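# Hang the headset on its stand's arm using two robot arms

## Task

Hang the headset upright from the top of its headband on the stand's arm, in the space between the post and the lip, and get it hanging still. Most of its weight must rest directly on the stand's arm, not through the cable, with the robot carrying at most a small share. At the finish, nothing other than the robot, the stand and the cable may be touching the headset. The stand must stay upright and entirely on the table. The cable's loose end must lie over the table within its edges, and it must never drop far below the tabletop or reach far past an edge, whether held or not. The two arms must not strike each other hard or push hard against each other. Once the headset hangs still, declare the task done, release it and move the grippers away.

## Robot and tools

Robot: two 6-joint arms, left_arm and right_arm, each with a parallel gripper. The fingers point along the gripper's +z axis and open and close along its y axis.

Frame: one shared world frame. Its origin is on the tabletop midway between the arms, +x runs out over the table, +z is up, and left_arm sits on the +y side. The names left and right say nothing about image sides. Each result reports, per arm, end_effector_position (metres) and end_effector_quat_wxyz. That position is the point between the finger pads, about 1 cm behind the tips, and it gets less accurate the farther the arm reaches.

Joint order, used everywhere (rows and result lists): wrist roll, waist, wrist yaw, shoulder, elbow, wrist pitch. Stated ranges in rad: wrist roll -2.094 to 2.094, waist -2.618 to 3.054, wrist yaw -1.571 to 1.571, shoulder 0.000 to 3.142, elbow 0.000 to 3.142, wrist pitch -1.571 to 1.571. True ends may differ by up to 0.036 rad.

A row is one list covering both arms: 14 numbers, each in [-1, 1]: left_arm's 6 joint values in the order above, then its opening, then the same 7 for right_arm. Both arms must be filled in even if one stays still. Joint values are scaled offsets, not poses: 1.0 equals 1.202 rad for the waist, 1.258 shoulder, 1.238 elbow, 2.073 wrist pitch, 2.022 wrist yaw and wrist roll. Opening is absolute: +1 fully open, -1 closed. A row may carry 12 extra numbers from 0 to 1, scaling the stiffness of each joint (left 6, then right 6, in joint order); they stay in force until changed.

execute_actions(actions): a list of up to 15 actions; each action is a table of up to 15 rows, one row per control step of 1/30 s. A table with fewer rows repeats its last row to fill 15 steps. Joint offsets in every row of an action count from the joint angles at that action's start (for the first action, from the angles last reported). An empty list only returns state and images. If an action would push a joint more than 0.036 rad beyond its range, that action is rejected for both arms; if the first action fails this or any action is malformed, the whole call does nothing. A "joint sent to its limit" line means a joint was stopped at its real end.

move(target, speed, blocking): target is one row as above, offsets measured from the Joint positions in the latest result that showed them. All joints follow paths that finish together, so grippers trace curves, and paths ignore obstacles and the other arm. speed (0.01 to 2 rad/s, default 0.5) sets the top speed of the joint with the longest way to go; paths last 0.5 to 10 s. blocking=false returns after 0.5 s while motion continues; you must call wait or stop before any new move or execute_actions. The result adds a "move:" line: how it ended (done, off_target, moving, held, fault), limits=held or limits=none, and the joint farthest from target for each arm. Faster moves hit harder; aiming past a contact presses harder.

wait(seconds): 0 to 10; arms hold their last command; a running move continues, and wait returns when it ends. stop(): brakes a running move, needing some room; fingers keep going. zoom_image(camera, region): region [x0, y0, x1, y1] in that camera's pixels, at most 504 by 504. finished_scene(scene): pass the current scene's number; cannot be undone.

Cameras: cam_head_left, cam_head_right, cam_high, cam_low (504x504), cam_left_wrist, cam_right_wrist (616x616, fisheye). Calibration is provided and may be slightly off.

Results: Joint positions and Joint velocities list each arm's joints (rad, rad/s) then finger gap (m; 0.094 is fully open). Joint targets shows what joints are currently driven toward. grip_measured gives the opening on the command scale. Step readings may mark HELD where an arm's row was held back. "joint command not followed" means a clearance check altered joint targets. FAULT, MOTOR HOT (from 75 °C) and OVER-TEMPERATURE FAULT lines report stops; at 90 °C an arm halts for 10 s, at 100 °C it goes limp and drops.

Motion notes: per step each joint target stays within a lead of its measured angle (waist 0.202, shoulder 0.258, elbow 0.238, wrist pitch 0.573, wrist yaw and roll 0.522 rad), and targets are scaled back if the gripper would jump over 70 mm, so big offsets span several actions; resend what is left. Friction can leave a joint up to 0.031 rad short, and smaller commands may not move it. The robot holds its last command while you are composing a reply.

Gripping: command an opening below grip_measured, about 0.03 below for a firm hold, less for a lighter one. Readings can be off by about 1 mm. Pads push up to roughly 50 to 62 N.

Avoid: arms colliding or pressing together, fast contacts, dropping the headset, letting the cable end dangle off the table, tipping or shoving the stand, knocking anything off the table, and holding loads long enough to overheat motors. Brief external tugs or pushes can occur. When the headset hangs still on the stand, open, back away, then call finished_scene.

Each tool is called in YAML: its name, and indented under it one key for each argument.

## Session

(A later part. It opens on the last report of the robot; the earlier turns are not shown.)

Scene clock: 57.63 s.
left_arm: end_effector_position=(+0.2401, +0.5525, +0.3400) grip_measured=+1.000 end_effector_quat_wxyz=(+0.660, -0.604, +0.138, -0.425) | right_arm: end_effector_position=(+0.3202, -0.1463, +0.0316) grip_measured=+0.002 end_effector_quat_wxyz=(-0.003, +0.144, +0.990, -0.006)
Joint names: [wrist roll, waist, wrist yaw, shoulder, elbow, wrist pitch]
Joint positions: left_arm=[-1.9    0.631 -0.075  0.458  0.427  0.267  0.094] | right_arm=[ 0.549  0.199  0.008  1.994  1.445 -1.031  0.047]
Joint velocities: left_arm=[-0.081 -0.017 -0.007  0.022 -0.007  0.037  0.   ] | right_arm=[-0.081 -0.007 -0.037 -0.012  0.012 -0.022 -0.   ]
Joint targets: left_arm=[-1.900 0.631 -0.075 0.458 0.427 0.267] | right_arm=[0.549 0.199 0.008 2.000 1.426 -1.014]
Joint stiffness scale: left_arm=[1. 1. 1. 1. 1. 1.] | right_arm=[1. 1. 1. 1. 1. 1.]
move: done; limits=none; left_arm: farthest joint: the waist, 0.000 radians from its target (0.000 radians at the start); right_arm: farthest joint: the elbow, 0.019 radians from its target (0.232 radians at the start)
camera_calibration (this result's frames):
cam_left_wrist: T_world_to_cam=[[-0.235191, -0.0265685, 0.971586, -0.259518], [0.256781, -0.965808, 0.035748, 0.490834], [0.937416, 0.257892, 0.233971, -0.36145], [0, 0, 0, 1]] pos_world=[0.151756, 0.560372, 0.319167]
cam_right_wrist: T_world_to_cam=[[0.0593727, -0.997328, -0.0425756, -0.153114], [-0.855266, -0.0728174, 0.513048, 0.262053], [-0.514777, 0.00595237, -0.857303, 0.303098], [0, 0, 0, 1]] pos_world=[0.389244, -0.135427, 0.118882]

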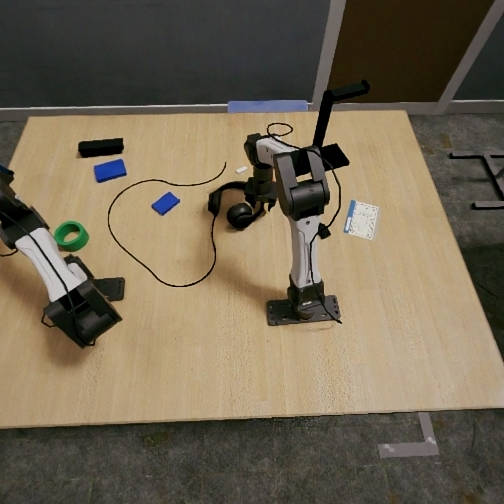

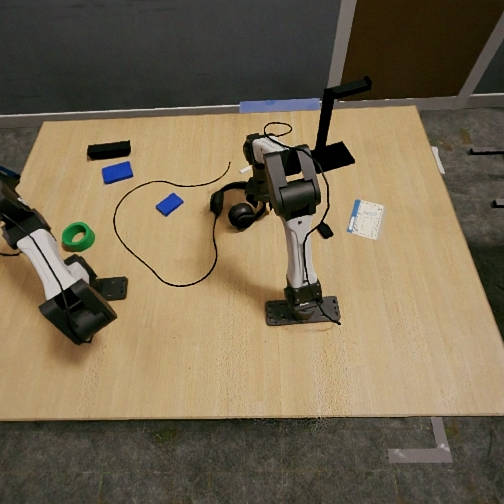

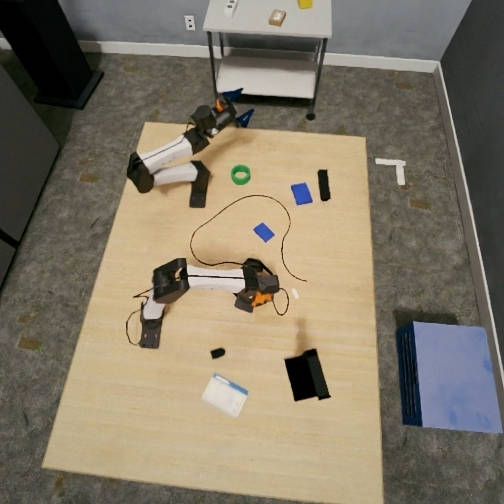

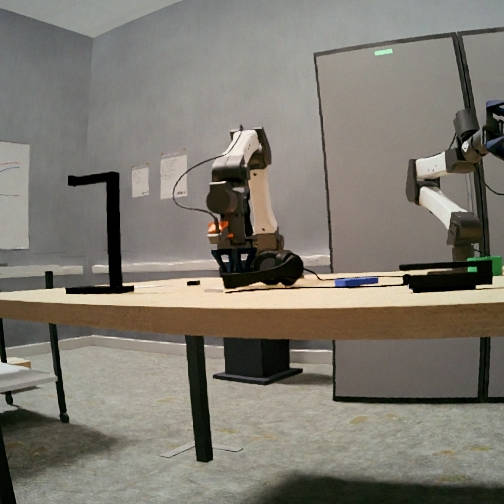

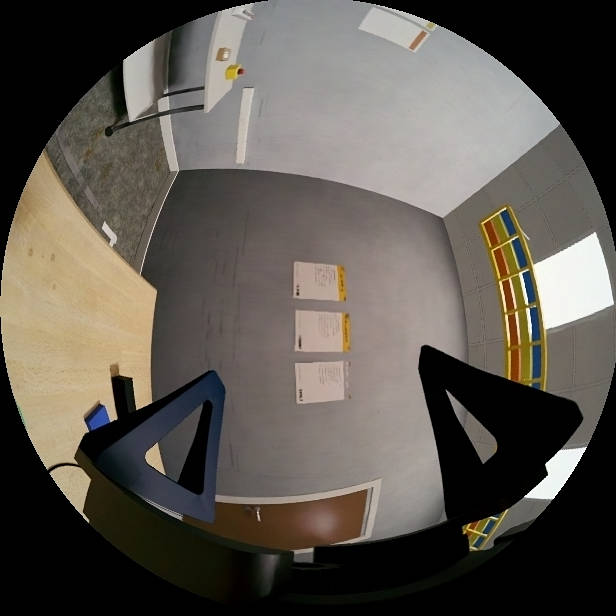

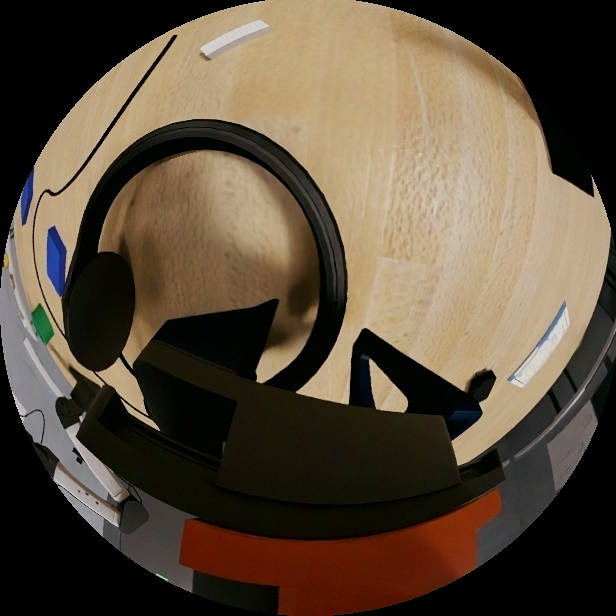

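move:
  target: [0,0,0,0,0,0,1,0,0,0,0,-0.03,0.02,0]
  speed: 0.2

move:
  target: [0,0,0,0,0,0,1,0,0,0,0,0,0,-0.9]

move:
  target: [0,0,0,0,0,0,1,-0.2,0,0,-0.3,0.05,-0.15,-0.9]
  speed: 0.3

Scene clock: 64.13 s.
left_arm: end_effector_position=(+0.2401, +0.5525, +0.3400) grip_measured=+1.000 end_effector_quat_wxyz=(+0.660, -0.604, +0.138, -0.425) | right_arm: end_effector_position=(+0.3208, -0.1462, +0.0276) grip_measured=+0.002 end_effector_quat_wxyz=(+0.001, +0.144, +0.990, -0.004)
Joint names: [wrist roll, waist, wrist yaw, shoulder, elbow, wrist pitch]
Joint positions: left_arm=[-1.9    0.631 -0.075  0.458  0.427  0.267  0.094] | right_arm=[ 0.549  0.199  0.008  1.994  1.428 -1.006  0.047]
Joint velocities: left_arm=[-0.007 -0.017 -0.007 -0.002 -0.012 -0.007  0.   ] | right_arm=[-0.051 -0.022 -0.037  0.002  0.002  0.022  0.001]
Joint targets: left_arm=[-1.900 0.631 -0.075 0.458 0.427 0.267] | right_arm=[0.549 0.199 0.008 1.994 1.407 -0.990]
Joint stiffness scale: left_arm=[1. 1. 1. 1. 1. 1.] | right_arm=[1. 1. 1. 1. 1. 1.]
move: done; limits=none; left_arm: farthest joint: the waist, 0.000 radians from its target (0.000 radians at the start); right_arm: farthest joint: the elbow, 0.020 radians from its target (0.037 radians at the start)
camera_calibration (this result's frames):
cam_left_wrist: T_world_to_cam=[[-0.235191, -0.0265685, 0.971586, -0.259518], [0.256781, -0.965808, 0.035748, 0.490834], [0.937416, 0.257892, 0.233971, -0.36145], [0, 0, 0, 1]] pos_world=[0.151756, 0.560372, 0.319167]
cam_right_wrist: T_world_to_cam=[[0.0597085, -0.997238, -0.0441683, -0.153207], [-0.859211, -0.0738669, 0.50626, 0.26597], [-0.508125, 0.00772184, -0.861249, 0.298194], [0, 0, 0, 1]] pos_world=[0.389192, -0.135441, 0.115403]

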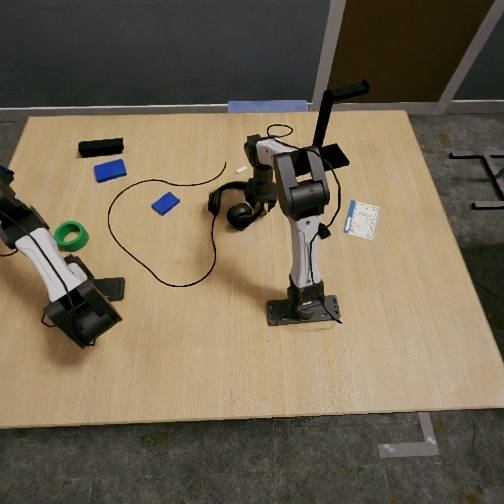

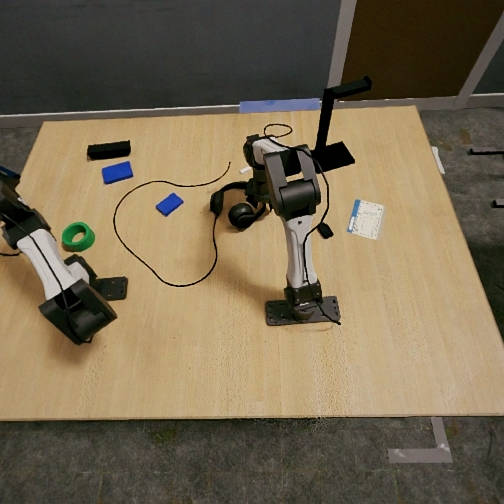

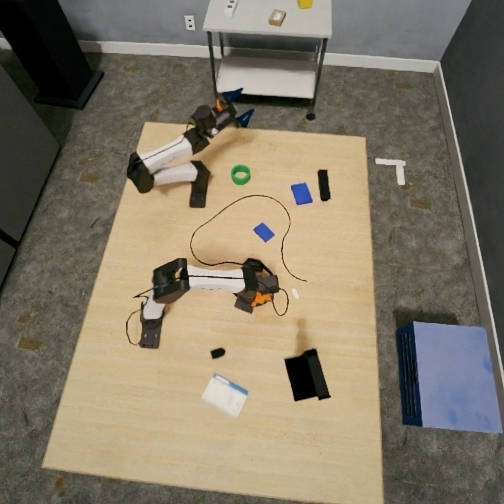

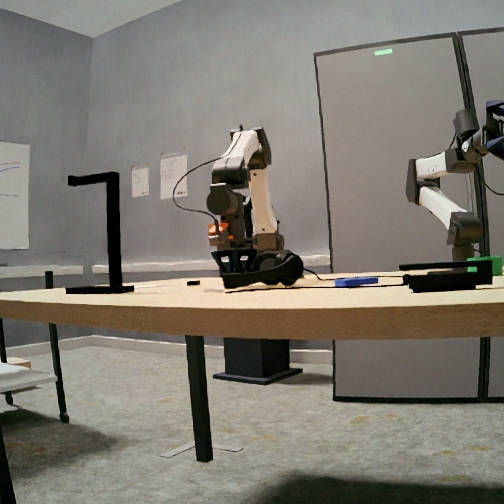

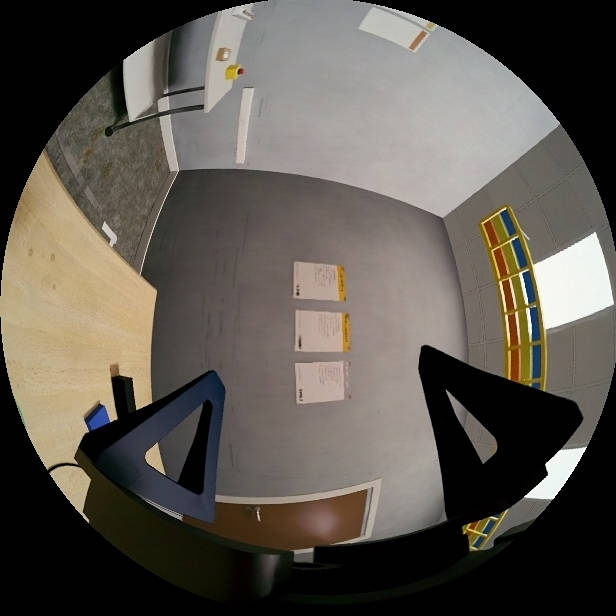

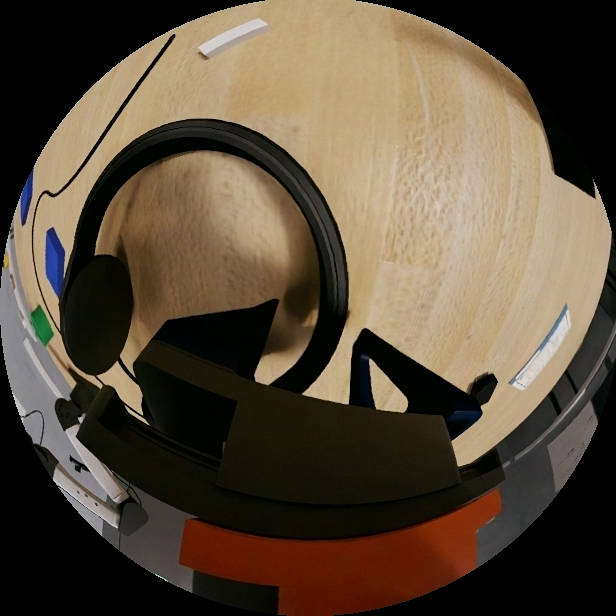

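Scene clock: 64.63 s.
left_arm: end_effector_position=(+0.2401, +0.5525, +0.3400) grip_measured=+1.000 end_effector_quat_wxyz=(+0.660, -0.604, +0.138, -0.425) | right_arm: end_effector_position=(+0.3209, -0.1439, +0.0280) grip_measured=-0.855 end_effector_quat_wxyz=(-0.000, +0.143, +0.990, +0.003)
Joint names: [wrist roll, waist, wrist yaw, shoulder, elbow, wrist pitch]
Joint positions: left_arm=[-1.9    0.631 -0.075  0.458  0.427  0.267  0.094] | right_arm=[ 0.546  0.199 -0.005  1.993  1.428 -1.004  0.007]
Joint velocities: left_arm=[ 0.007  0.002 -0.007  0.007  0.007  0.007  0.   ] | right_arm=[ 0.037  0.012 -0.007 -0.002  0.012 -0.022  0.   ]
Joint targets: left_arm=[-1.900 0.631 -0.075 0.458 0.427 0.267] | right_arm=[0.549 0.199 0.008 1.994 1.428 -1.007]
Joint stiffness scale: left_arm=[1. 1. 1. 1. 1. 1.] | right_arm=[1. 1. 1. 1. 1. 1.]
move: done; limits=none; left_arm: farthest joint: the waist, 0.000 radians from its target (0.000 radians at the start); right_arm: farthest joint: the wrist yaw, 0.013 radians from its target (0.000 radians at the start)
camera_calibration (this result's frames):
cam_left_wrist: T_world_to_cam=[[-0.235191, -0.0265685, 0.971586, -0.259518], [0.256781, -0.965808, 0.035748, 0.490834], [0.937416, 0.257892, 0.233971, -0.36145], [0, 0, 0, 1]] pos_world=[0.151756, 0.560372, 0.319167]
cam_right_wrist: T_world_to_cam=[[0.0627487, -0.996369, -0.0575427, -0.151353], [-0.858961, -0.083273, 0.505225, 0.264594], [-0.508182, 0.0177247, -0.861067, 0.300001], [0, 0, 0, 1]] pos_world=[0.389228, -0.134087, 0.115932]

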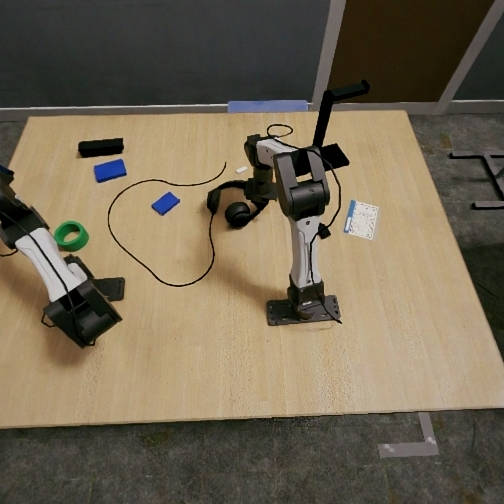

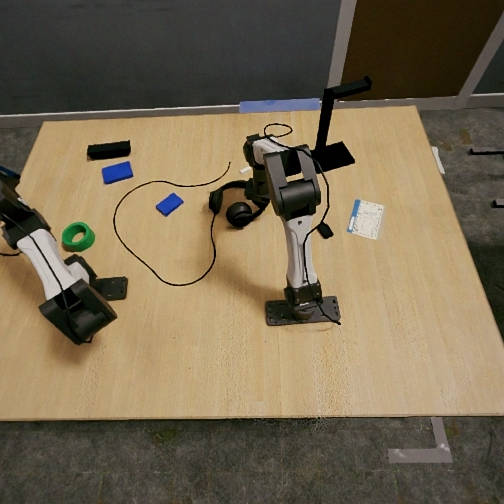

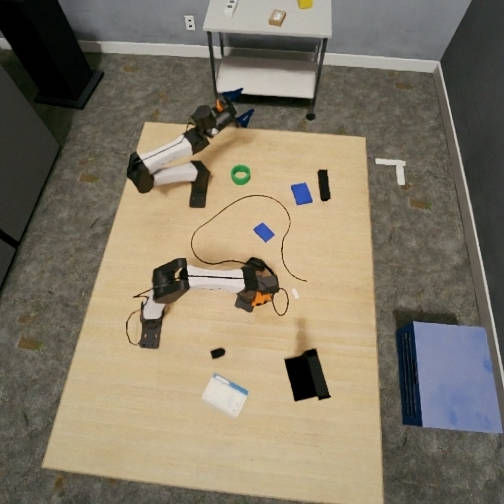

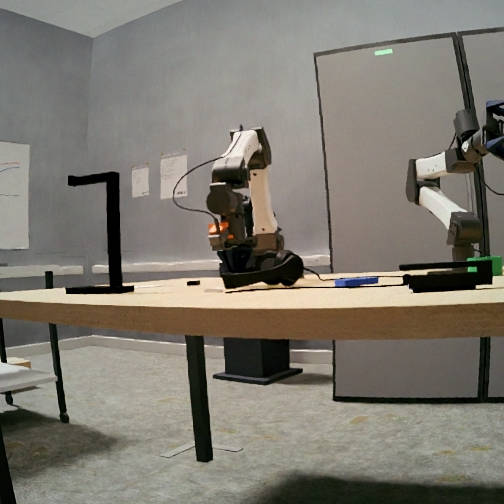

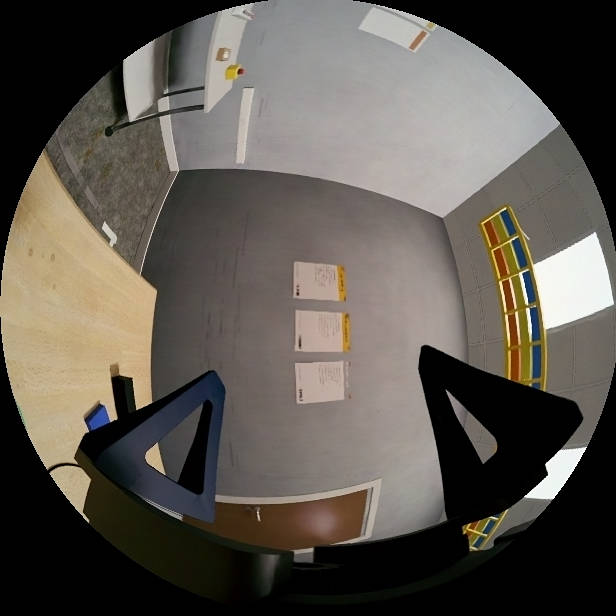

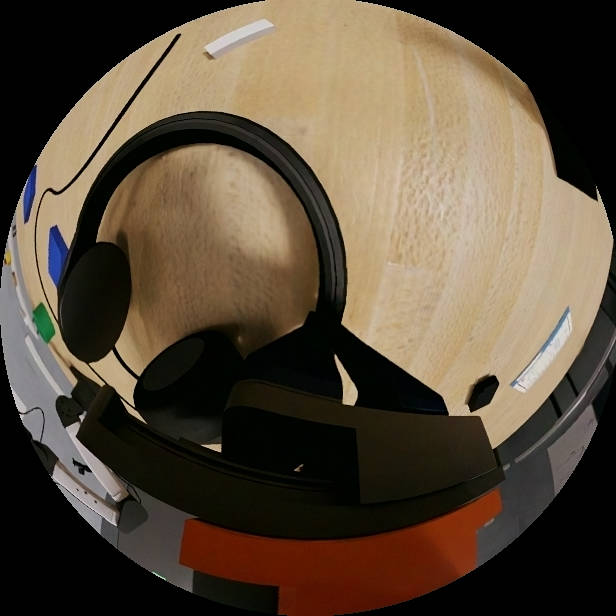

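Scene clock: 66.67 s.
left_arm: end_effector_position=(+0.2401, +0.5525, +0.3400) grip_measured=+1.000 end_effector_quat_wxyz=(+0.660, -0.604, +0.138, -0.425) | right_arm: end_effector_position=(+0.2677, -0.1603, +0.1489) grip_measured=-0.856 end_effector_quat_wxyz=(+0.048, -0.054, +0.997, +0.006)
Joint names: [wrist roll, waist, wrist yaw, shoulder, elbow, wrist pitch]
Joint positions: left_arm=[-1.9    0.631 -0.075  0.458  0.427  0.267  0.094] | right_arm=[ 0.152  0.199  0.008  1.633  1.46  -1.3    0.007]
Joint velocities: left_arm=[ 0.051  0.002  0.022 -0.017 -0.017 -0.037  0.   ] | right_arm=[ 0.022 -0.012  0.037  0.002 -0.002 -0.022  0.001]
Joint targets: left_arm=[-1.900 0.631 -0.075 0.458 0.427 0.267] | right_arm=[0.142 0.199 -0.005 1.615 1.490 -1.315]
Joint stiffness scale: left_arm=[1. 1. 1. 1. 1. 1.] | right_arm=[1. 1. 1. 1. 1. 1.]
move: off_target (right_arm); limits=none; left_arm: farthest joint: the waist, 0.000 radians from its target (0.000 radians at the start); right_arm: farthest joint: the elbow, 0.030 radians from its target (0.062 radians at the start)
camera_calibration (this result's frames):
cam_left_wrist: T_world_to_cam=[[-0.235191, -0.0265685, 0.971586, -0.259518], [0.256781, -0.965808, 0.035748, 0.490834], [0.937416, 0.257892, 0.233971, -0.36145], [0, 0, 0, 1]] pos_world=[0.151756, 0.560372, 0.319167]
cam_right_wrist: T_world_to_cam=[[0.444287, -0.895524, -0.0254208, -0.248203], [-0.806419, -0.412119, 0.424083, 0.101703], [-0.390252, -0.167915, -0.905267, 0.322679], [0, 0, 0, 1]] pos_world=[0.318215, -0.126175, 0.242671]

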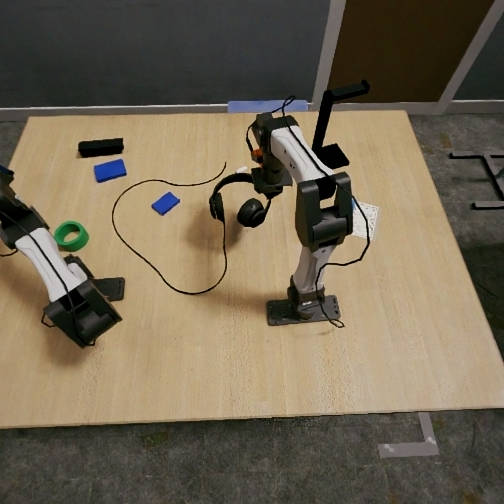

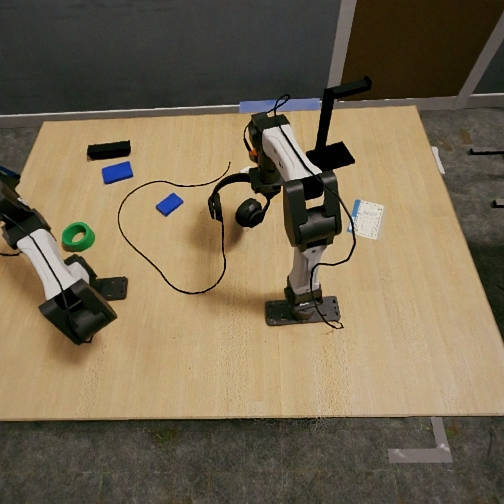

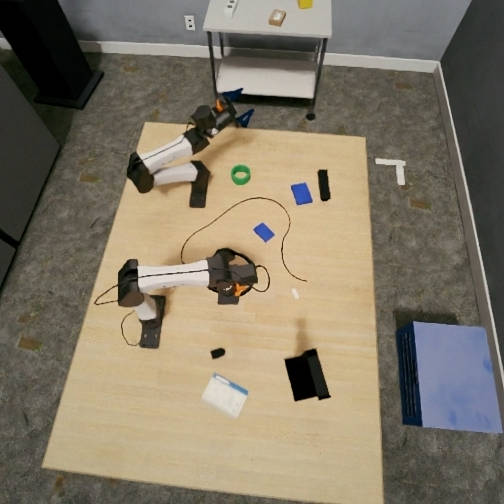

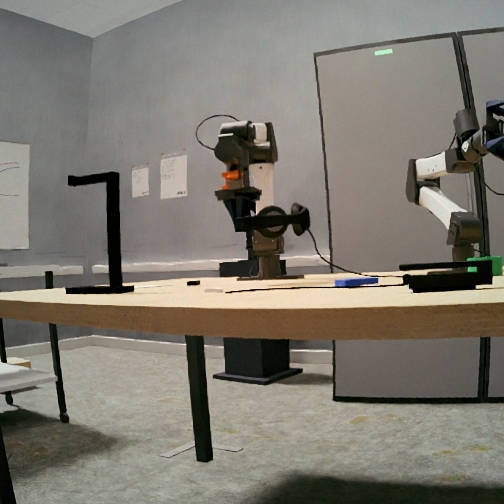

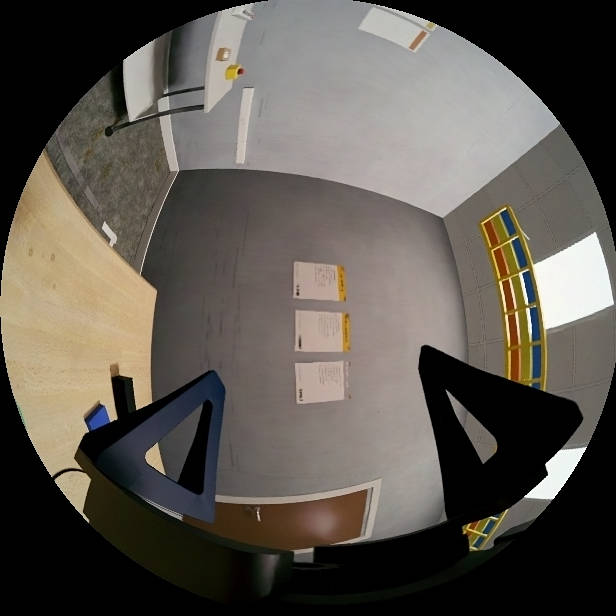

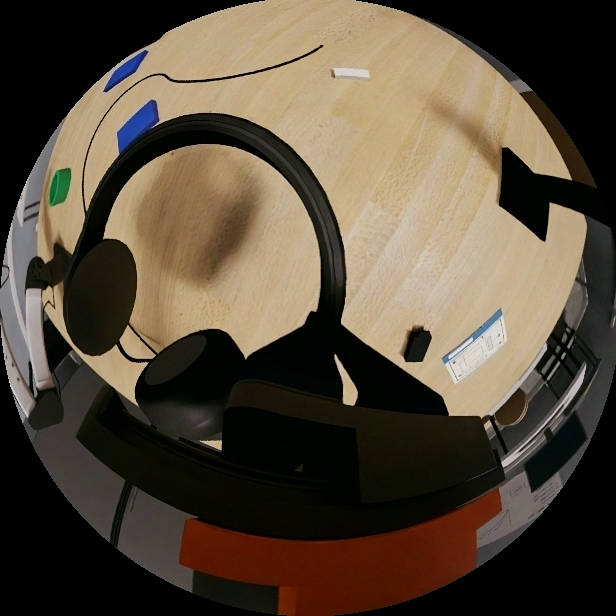

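move:
  target: [0,0,0,0,0,0,1,-0.32,-0.75,0,-0.1,-0.05,0.05,-0.9]
  speed: 0.4

move:
  target: [0,0,0,0,0,0,1,0,0.105,0.36,0.07,-0.3,0.93,-0.9]
  speed: 0.5

Scene clock: 88.20 s.
left_arm: end_effector_position=(+0.2401, +0.5525, +0.3400) grip_measured=+1.000 end_effector_quat_wxyz=(+0.660, -0.604, +0.138, -0.425) | right_arm: end_effector_position=(+0.2204, -0.4305, +0.1695) grip_measured=-0.856 end_effector_quat_wxyz=(+0.096, +0.074, +0.990, -0.073)
Joint names: [wrist roll, waist, wrist yaw, shoulder, elbow, wrist pitch]
Joint positions: left_arm=[-1.9    0.631 -0.075  0.458  0.427  0.267  0.094] | right_arm=[-0.487 -0.693  0.023  1.531  1.414 -1.213  0.007]
Joint velocities: left_arm=[-0.007 -0.002 -0.066 -0.007  0.012 -0.081  0.   ] | right_arm=[-0.007  0.012  0.007  0.022 -0.012 -0.051 -0.002]
Joint targets: left_arm=[-1.900 0.631 -0.075 0.458 0.427 0.267] | right_arm=[-0.495 -0.702 0.008 1.508 1.398 -1.196]
Joint stiffness scale: left_arm=[1. 1. 1. 1. 1. 1.] | right_arm=[1. 1. 1. 1. 1. 1.]
move: off_target (right_arm); limits=none; left_arm: farthest joint: the waist, 0.000 radians from its target (0.000 radians at the start); right_arm: farthest joint: the shoulder, 0.024 radians from its target (0.126 radians at the start)
camera_calibration (this result's frames):
cam_left_wrist: T_world_to_cam=[[-0.235191, -0.0265685, 0.971586, -0.259518], [0.256781, -0.965808, 0.035748, 0.490834], [0.937416, 0.257892, 0.233971, -0.36145], [0, 0, 0, 1]] pos_world=[0.151756, 0.560372, 0.319167]
cam_right_wrist: T_world_to_cam=[[0.191209, -0.971411, 0.140711, -0.473706], [-0.91921, -0.126941, 0.372745, 0.0998156], [-0.344226, -0.200615, -0.917203, 0.255268], [0, 0, 0, 1]] pos_world=[0.270198, -0.396282, 0.263582]

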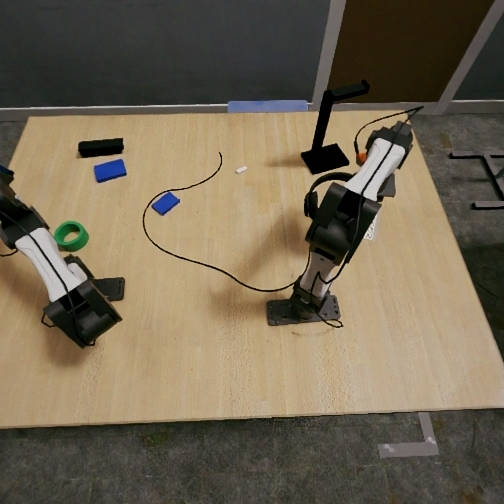

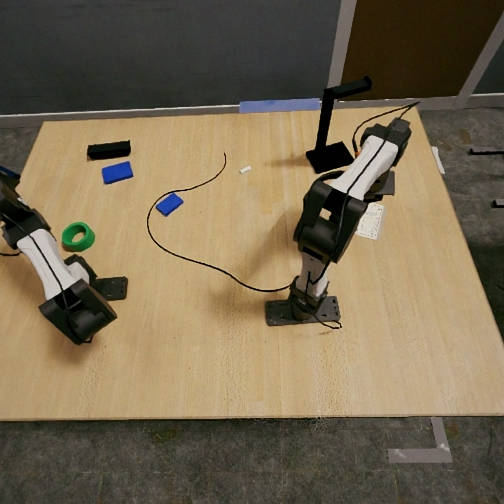

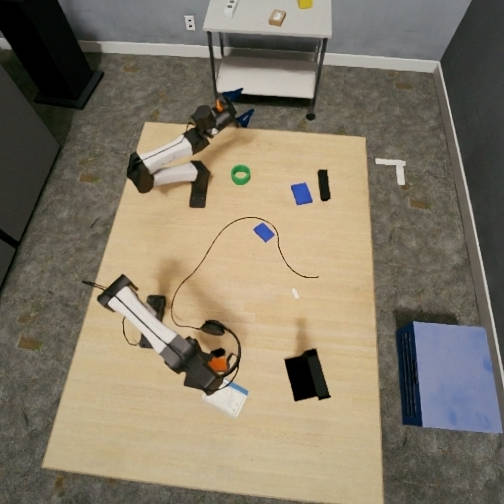

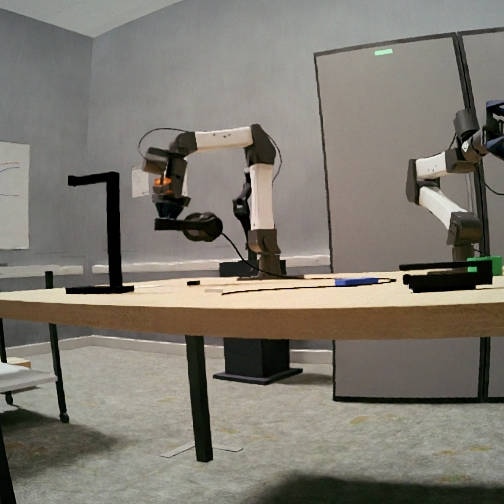

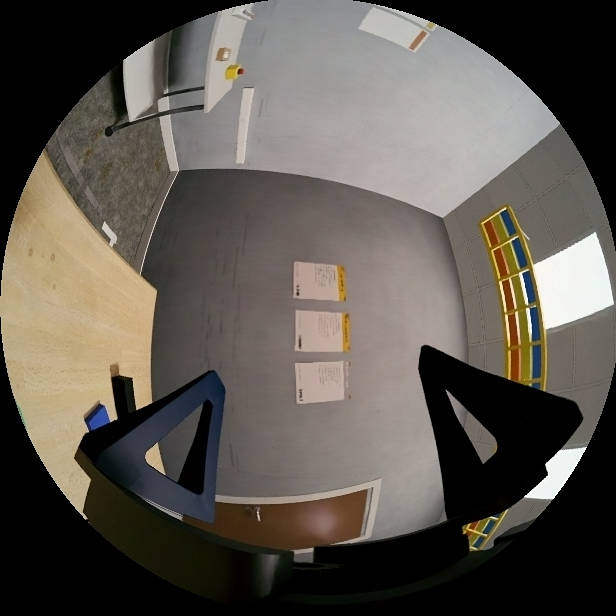

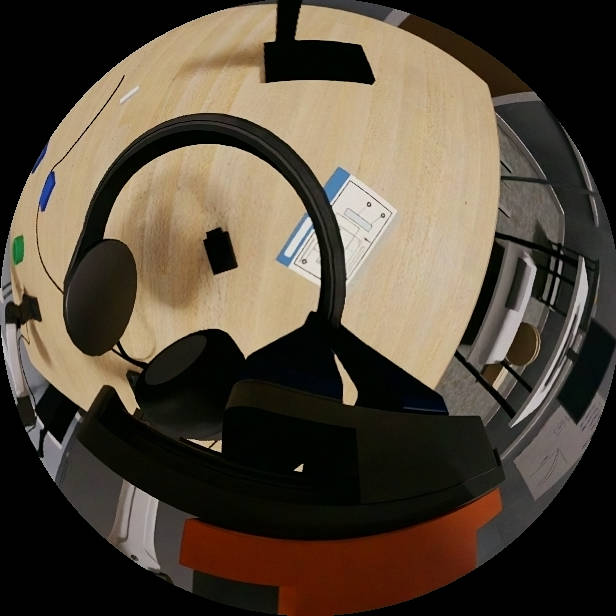

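Scene clock: 92.77 s.
left_arm: end_effector_position=(+0.2401, +0.5525, +0.3400) grip_measured=+1.000 end_effector_quat_wxyz=(+0.660, -0.604, +0.138, -0.425) | right_arm: end_effector_position=(+0.3174, -0.5742, +0.3106) grip_measured=-0.856 end_effector_quat_wxyz=(+0.478, +0.275, +0.630, -0.547)
Joint names: [wrist roll, waist, wrist yaw, shoulder, elbow, wrist pitch]
Joint positions: left_arm=[-1.9    0.631 -0.075  0.458  0.427  0.267  0.094] | right_arm=[-0.491 -0.58   0.744  1.619  1.051  0.641  0.007]
Joint velocities: left_arm=[-0.066  0.012 -0.022 -0.007 -0.017  0.022  0.   ] | right_arm=[ 0.022 -0.007 -0.037  0.002 -0.017 -0.007  0.001]
Joint targets: left_arm=[-1.900 0.631 -0.075 0.458 0.427 0.267] | right_arm=[-0.486 -0.567 0.751 1.619 1.042 0.715]
Joint stiffness scale: left_arm=[1. 1. 1. 1. 1. 1.] | right_arm=[1. 1. 1. 1. 1. 1.]
move: off_target (right_arm); limits=none; left_arm: farthest joint: the waist, 0.000 radians from its target (0.000 radians at the start); right_arm: farthest joint: the wrist pitch, 0.074 radians from its target (1.928 radians at the start)
camera_calibration (this result's frames):
cam_left_wrist: T_world_to_cam=[[-0.235191, -0.0265685, 0.971586, -0.259518], [0.256781, -0.965808, 0.035748, 0.490834], [0.937416, 0.257892, 0.233971, -0.36145], [0, 0, 0, 1]] pos_world=[0.151756, 0.560372, 0.319167]
cam_right_wrist: T_world_to_cam=[[-0.665783, -0.225377, 0.711293, -0.12855], [-0.74463, 0.261411, -0.614158, 0.592254], [-0.0475229, -0.938546, -0.341866, -0.307347], [0, 0, 0, 1]] pos_world=[0.340817, -0.472254, 0.350103]

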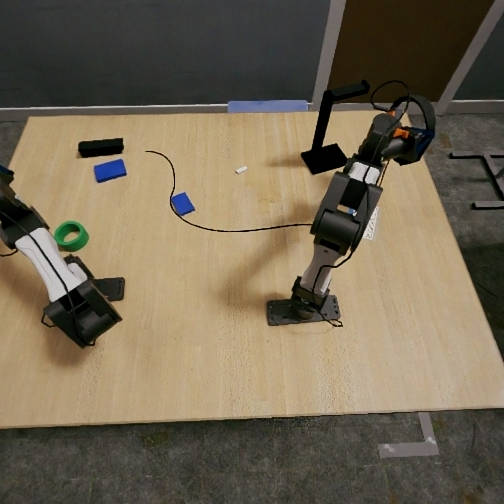

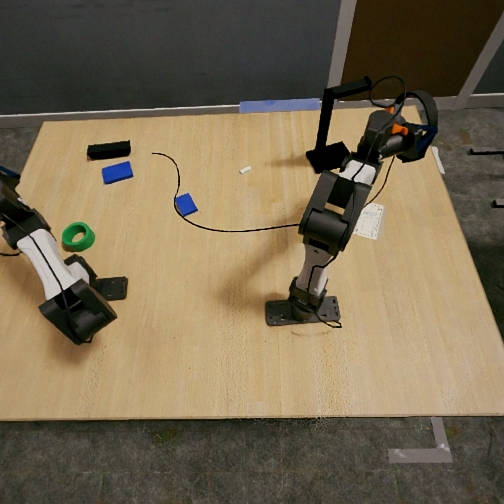

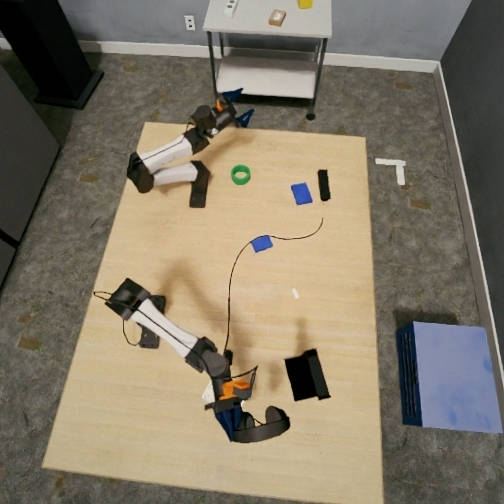

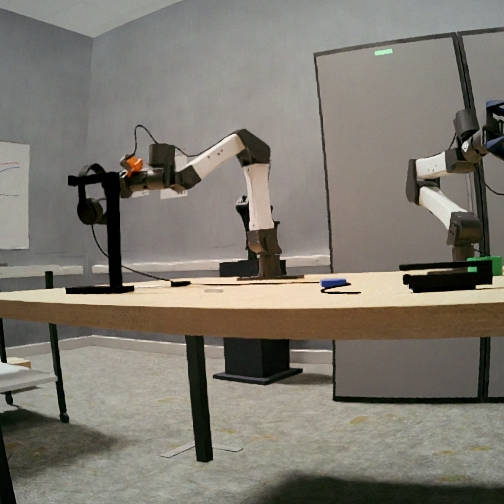

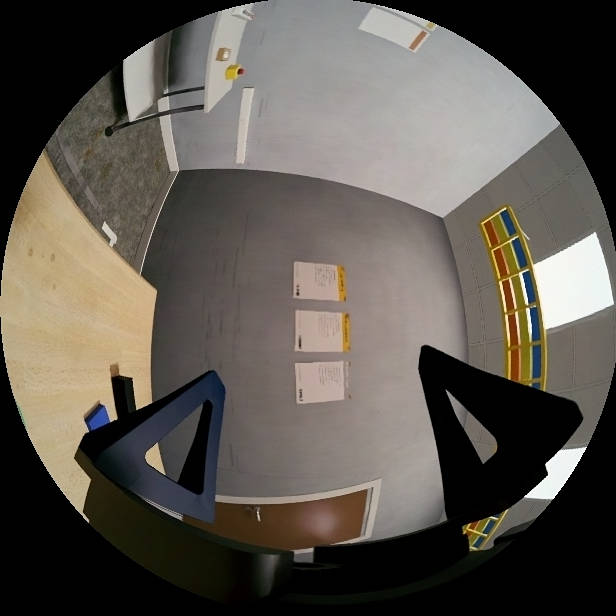

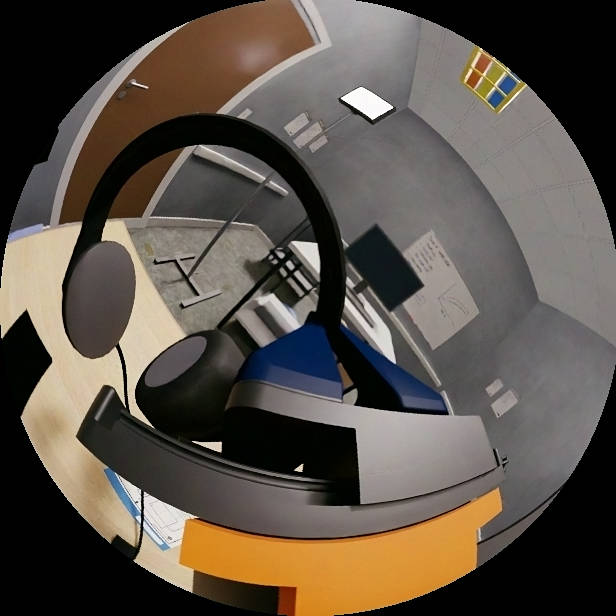

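move:
  target: [0,0,0,0,0,0,1,-0.02,-0.078,-0.212,0.223,0.29,-0.035,-0.9]
  speed: 0.3

Scene clock: 113.57 s.
left_arm: end_effector_position=(+0.2401, +0.5525, +0.3400) grip_measured=+1.000 end_effector_quat_wxyz=(+0.660, -0.604, +0.138, -0.425) | right_arm: end_effector_position=(+0.4177, -0.6143, +0.2873) grip_measured=-0.856 end_effector_quat_wxyz=(+0.525, +0.136, +0.697, -0.469)
Joint names: [wrist roll, waist, wrist yaw, shoulder, elbow, wrist pitch]
Joint positions: left_arm=[-1.9    0.631 -0.075  0.458  0.427  0.267  0.094] | right_arm=[-0.533 -0.661  0.322  1.904  1.369  0.526  0.007]
Joint velocities: left_arm=[ 0.022  0.012 -0.022  0.012  0.032  0.022  0.   ] | right_arm=[ 0.022  0.002 -0.007 -0.002  0.002 -0.037  0.   ]
Joint targets: left_arm=[-1.900 0.631 -0.075 0.458 0.427 0.267] | right_arm=[-0.531 -0.674 0.315 1.899 1.410 0.569]
Joint stiffness scale: left_arm=[1. 1. 1. 1. 1. 1.] | right_arm=[1. 1. 1. 1. 1. 1.]
move: off_target (right_arm); limits=none; left_arm: farthest joint: the waist, 0.000 radians from its target (0.000 radians at the start); right_arm: farthest joint: the wrist pitch, 0.042 radians from its target (0.073 radians at the start)
camera_calibration (this result's frames):
cam_left_wrist: T_world_to_cam=[[-0.235191, -0.0265685, 0.971586, -0.259518], [0.256781, -0.965808, 0.035748, 0.490834], [0.937416, 0.257892, 0.233971, -0.36145], [0, 0, 0, 1]] pos_world=[0.151756, 0.560372, 0.319167]
cam_right_wrist: T_world_to_cam=[[-0.467828, -0.429205, 0.772606, -0.279716], [-0.853741, -0.00665596, -0.520655, 0.517203], [0.22861, -0.903183, -0.363316, -0.435655], [0, 0, 0, 1]] pos_world=[0.410294, -0.510089, 0.327114]

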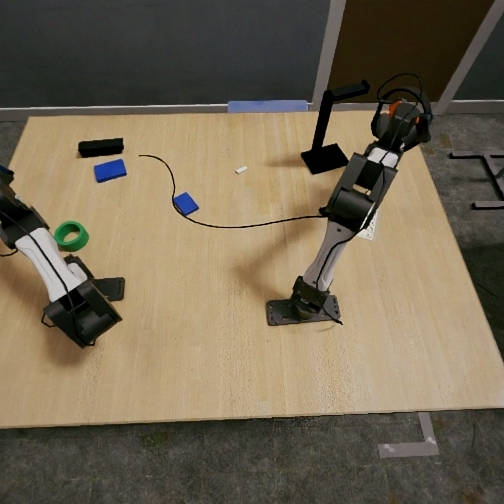

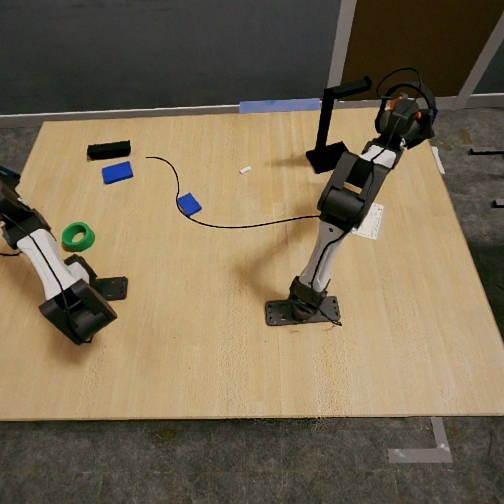

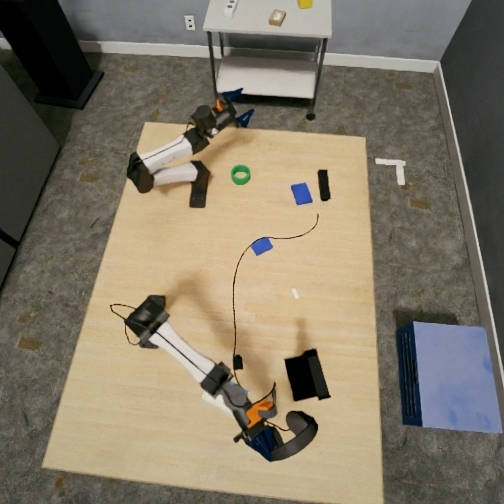

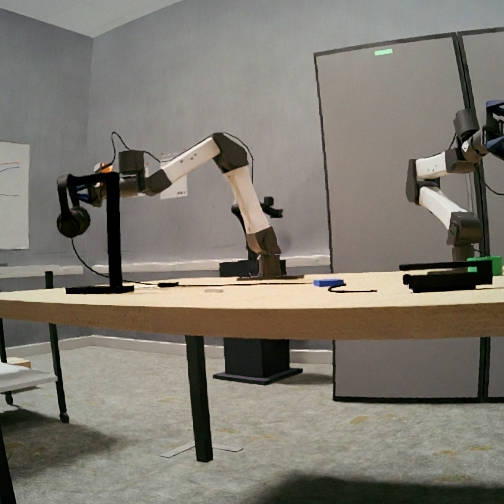

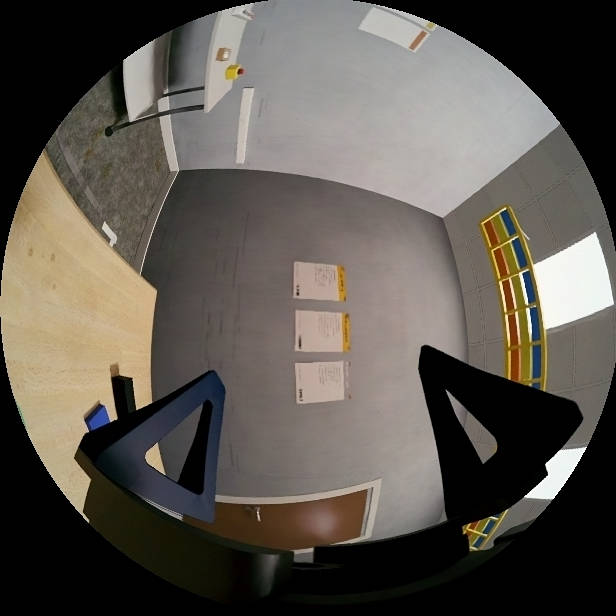

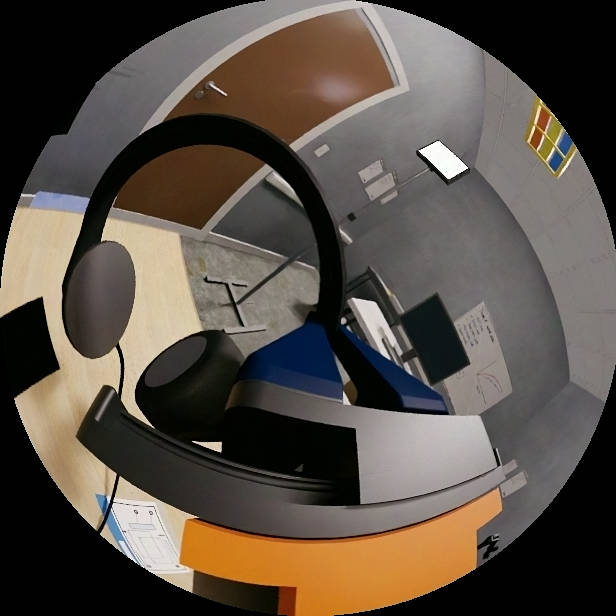

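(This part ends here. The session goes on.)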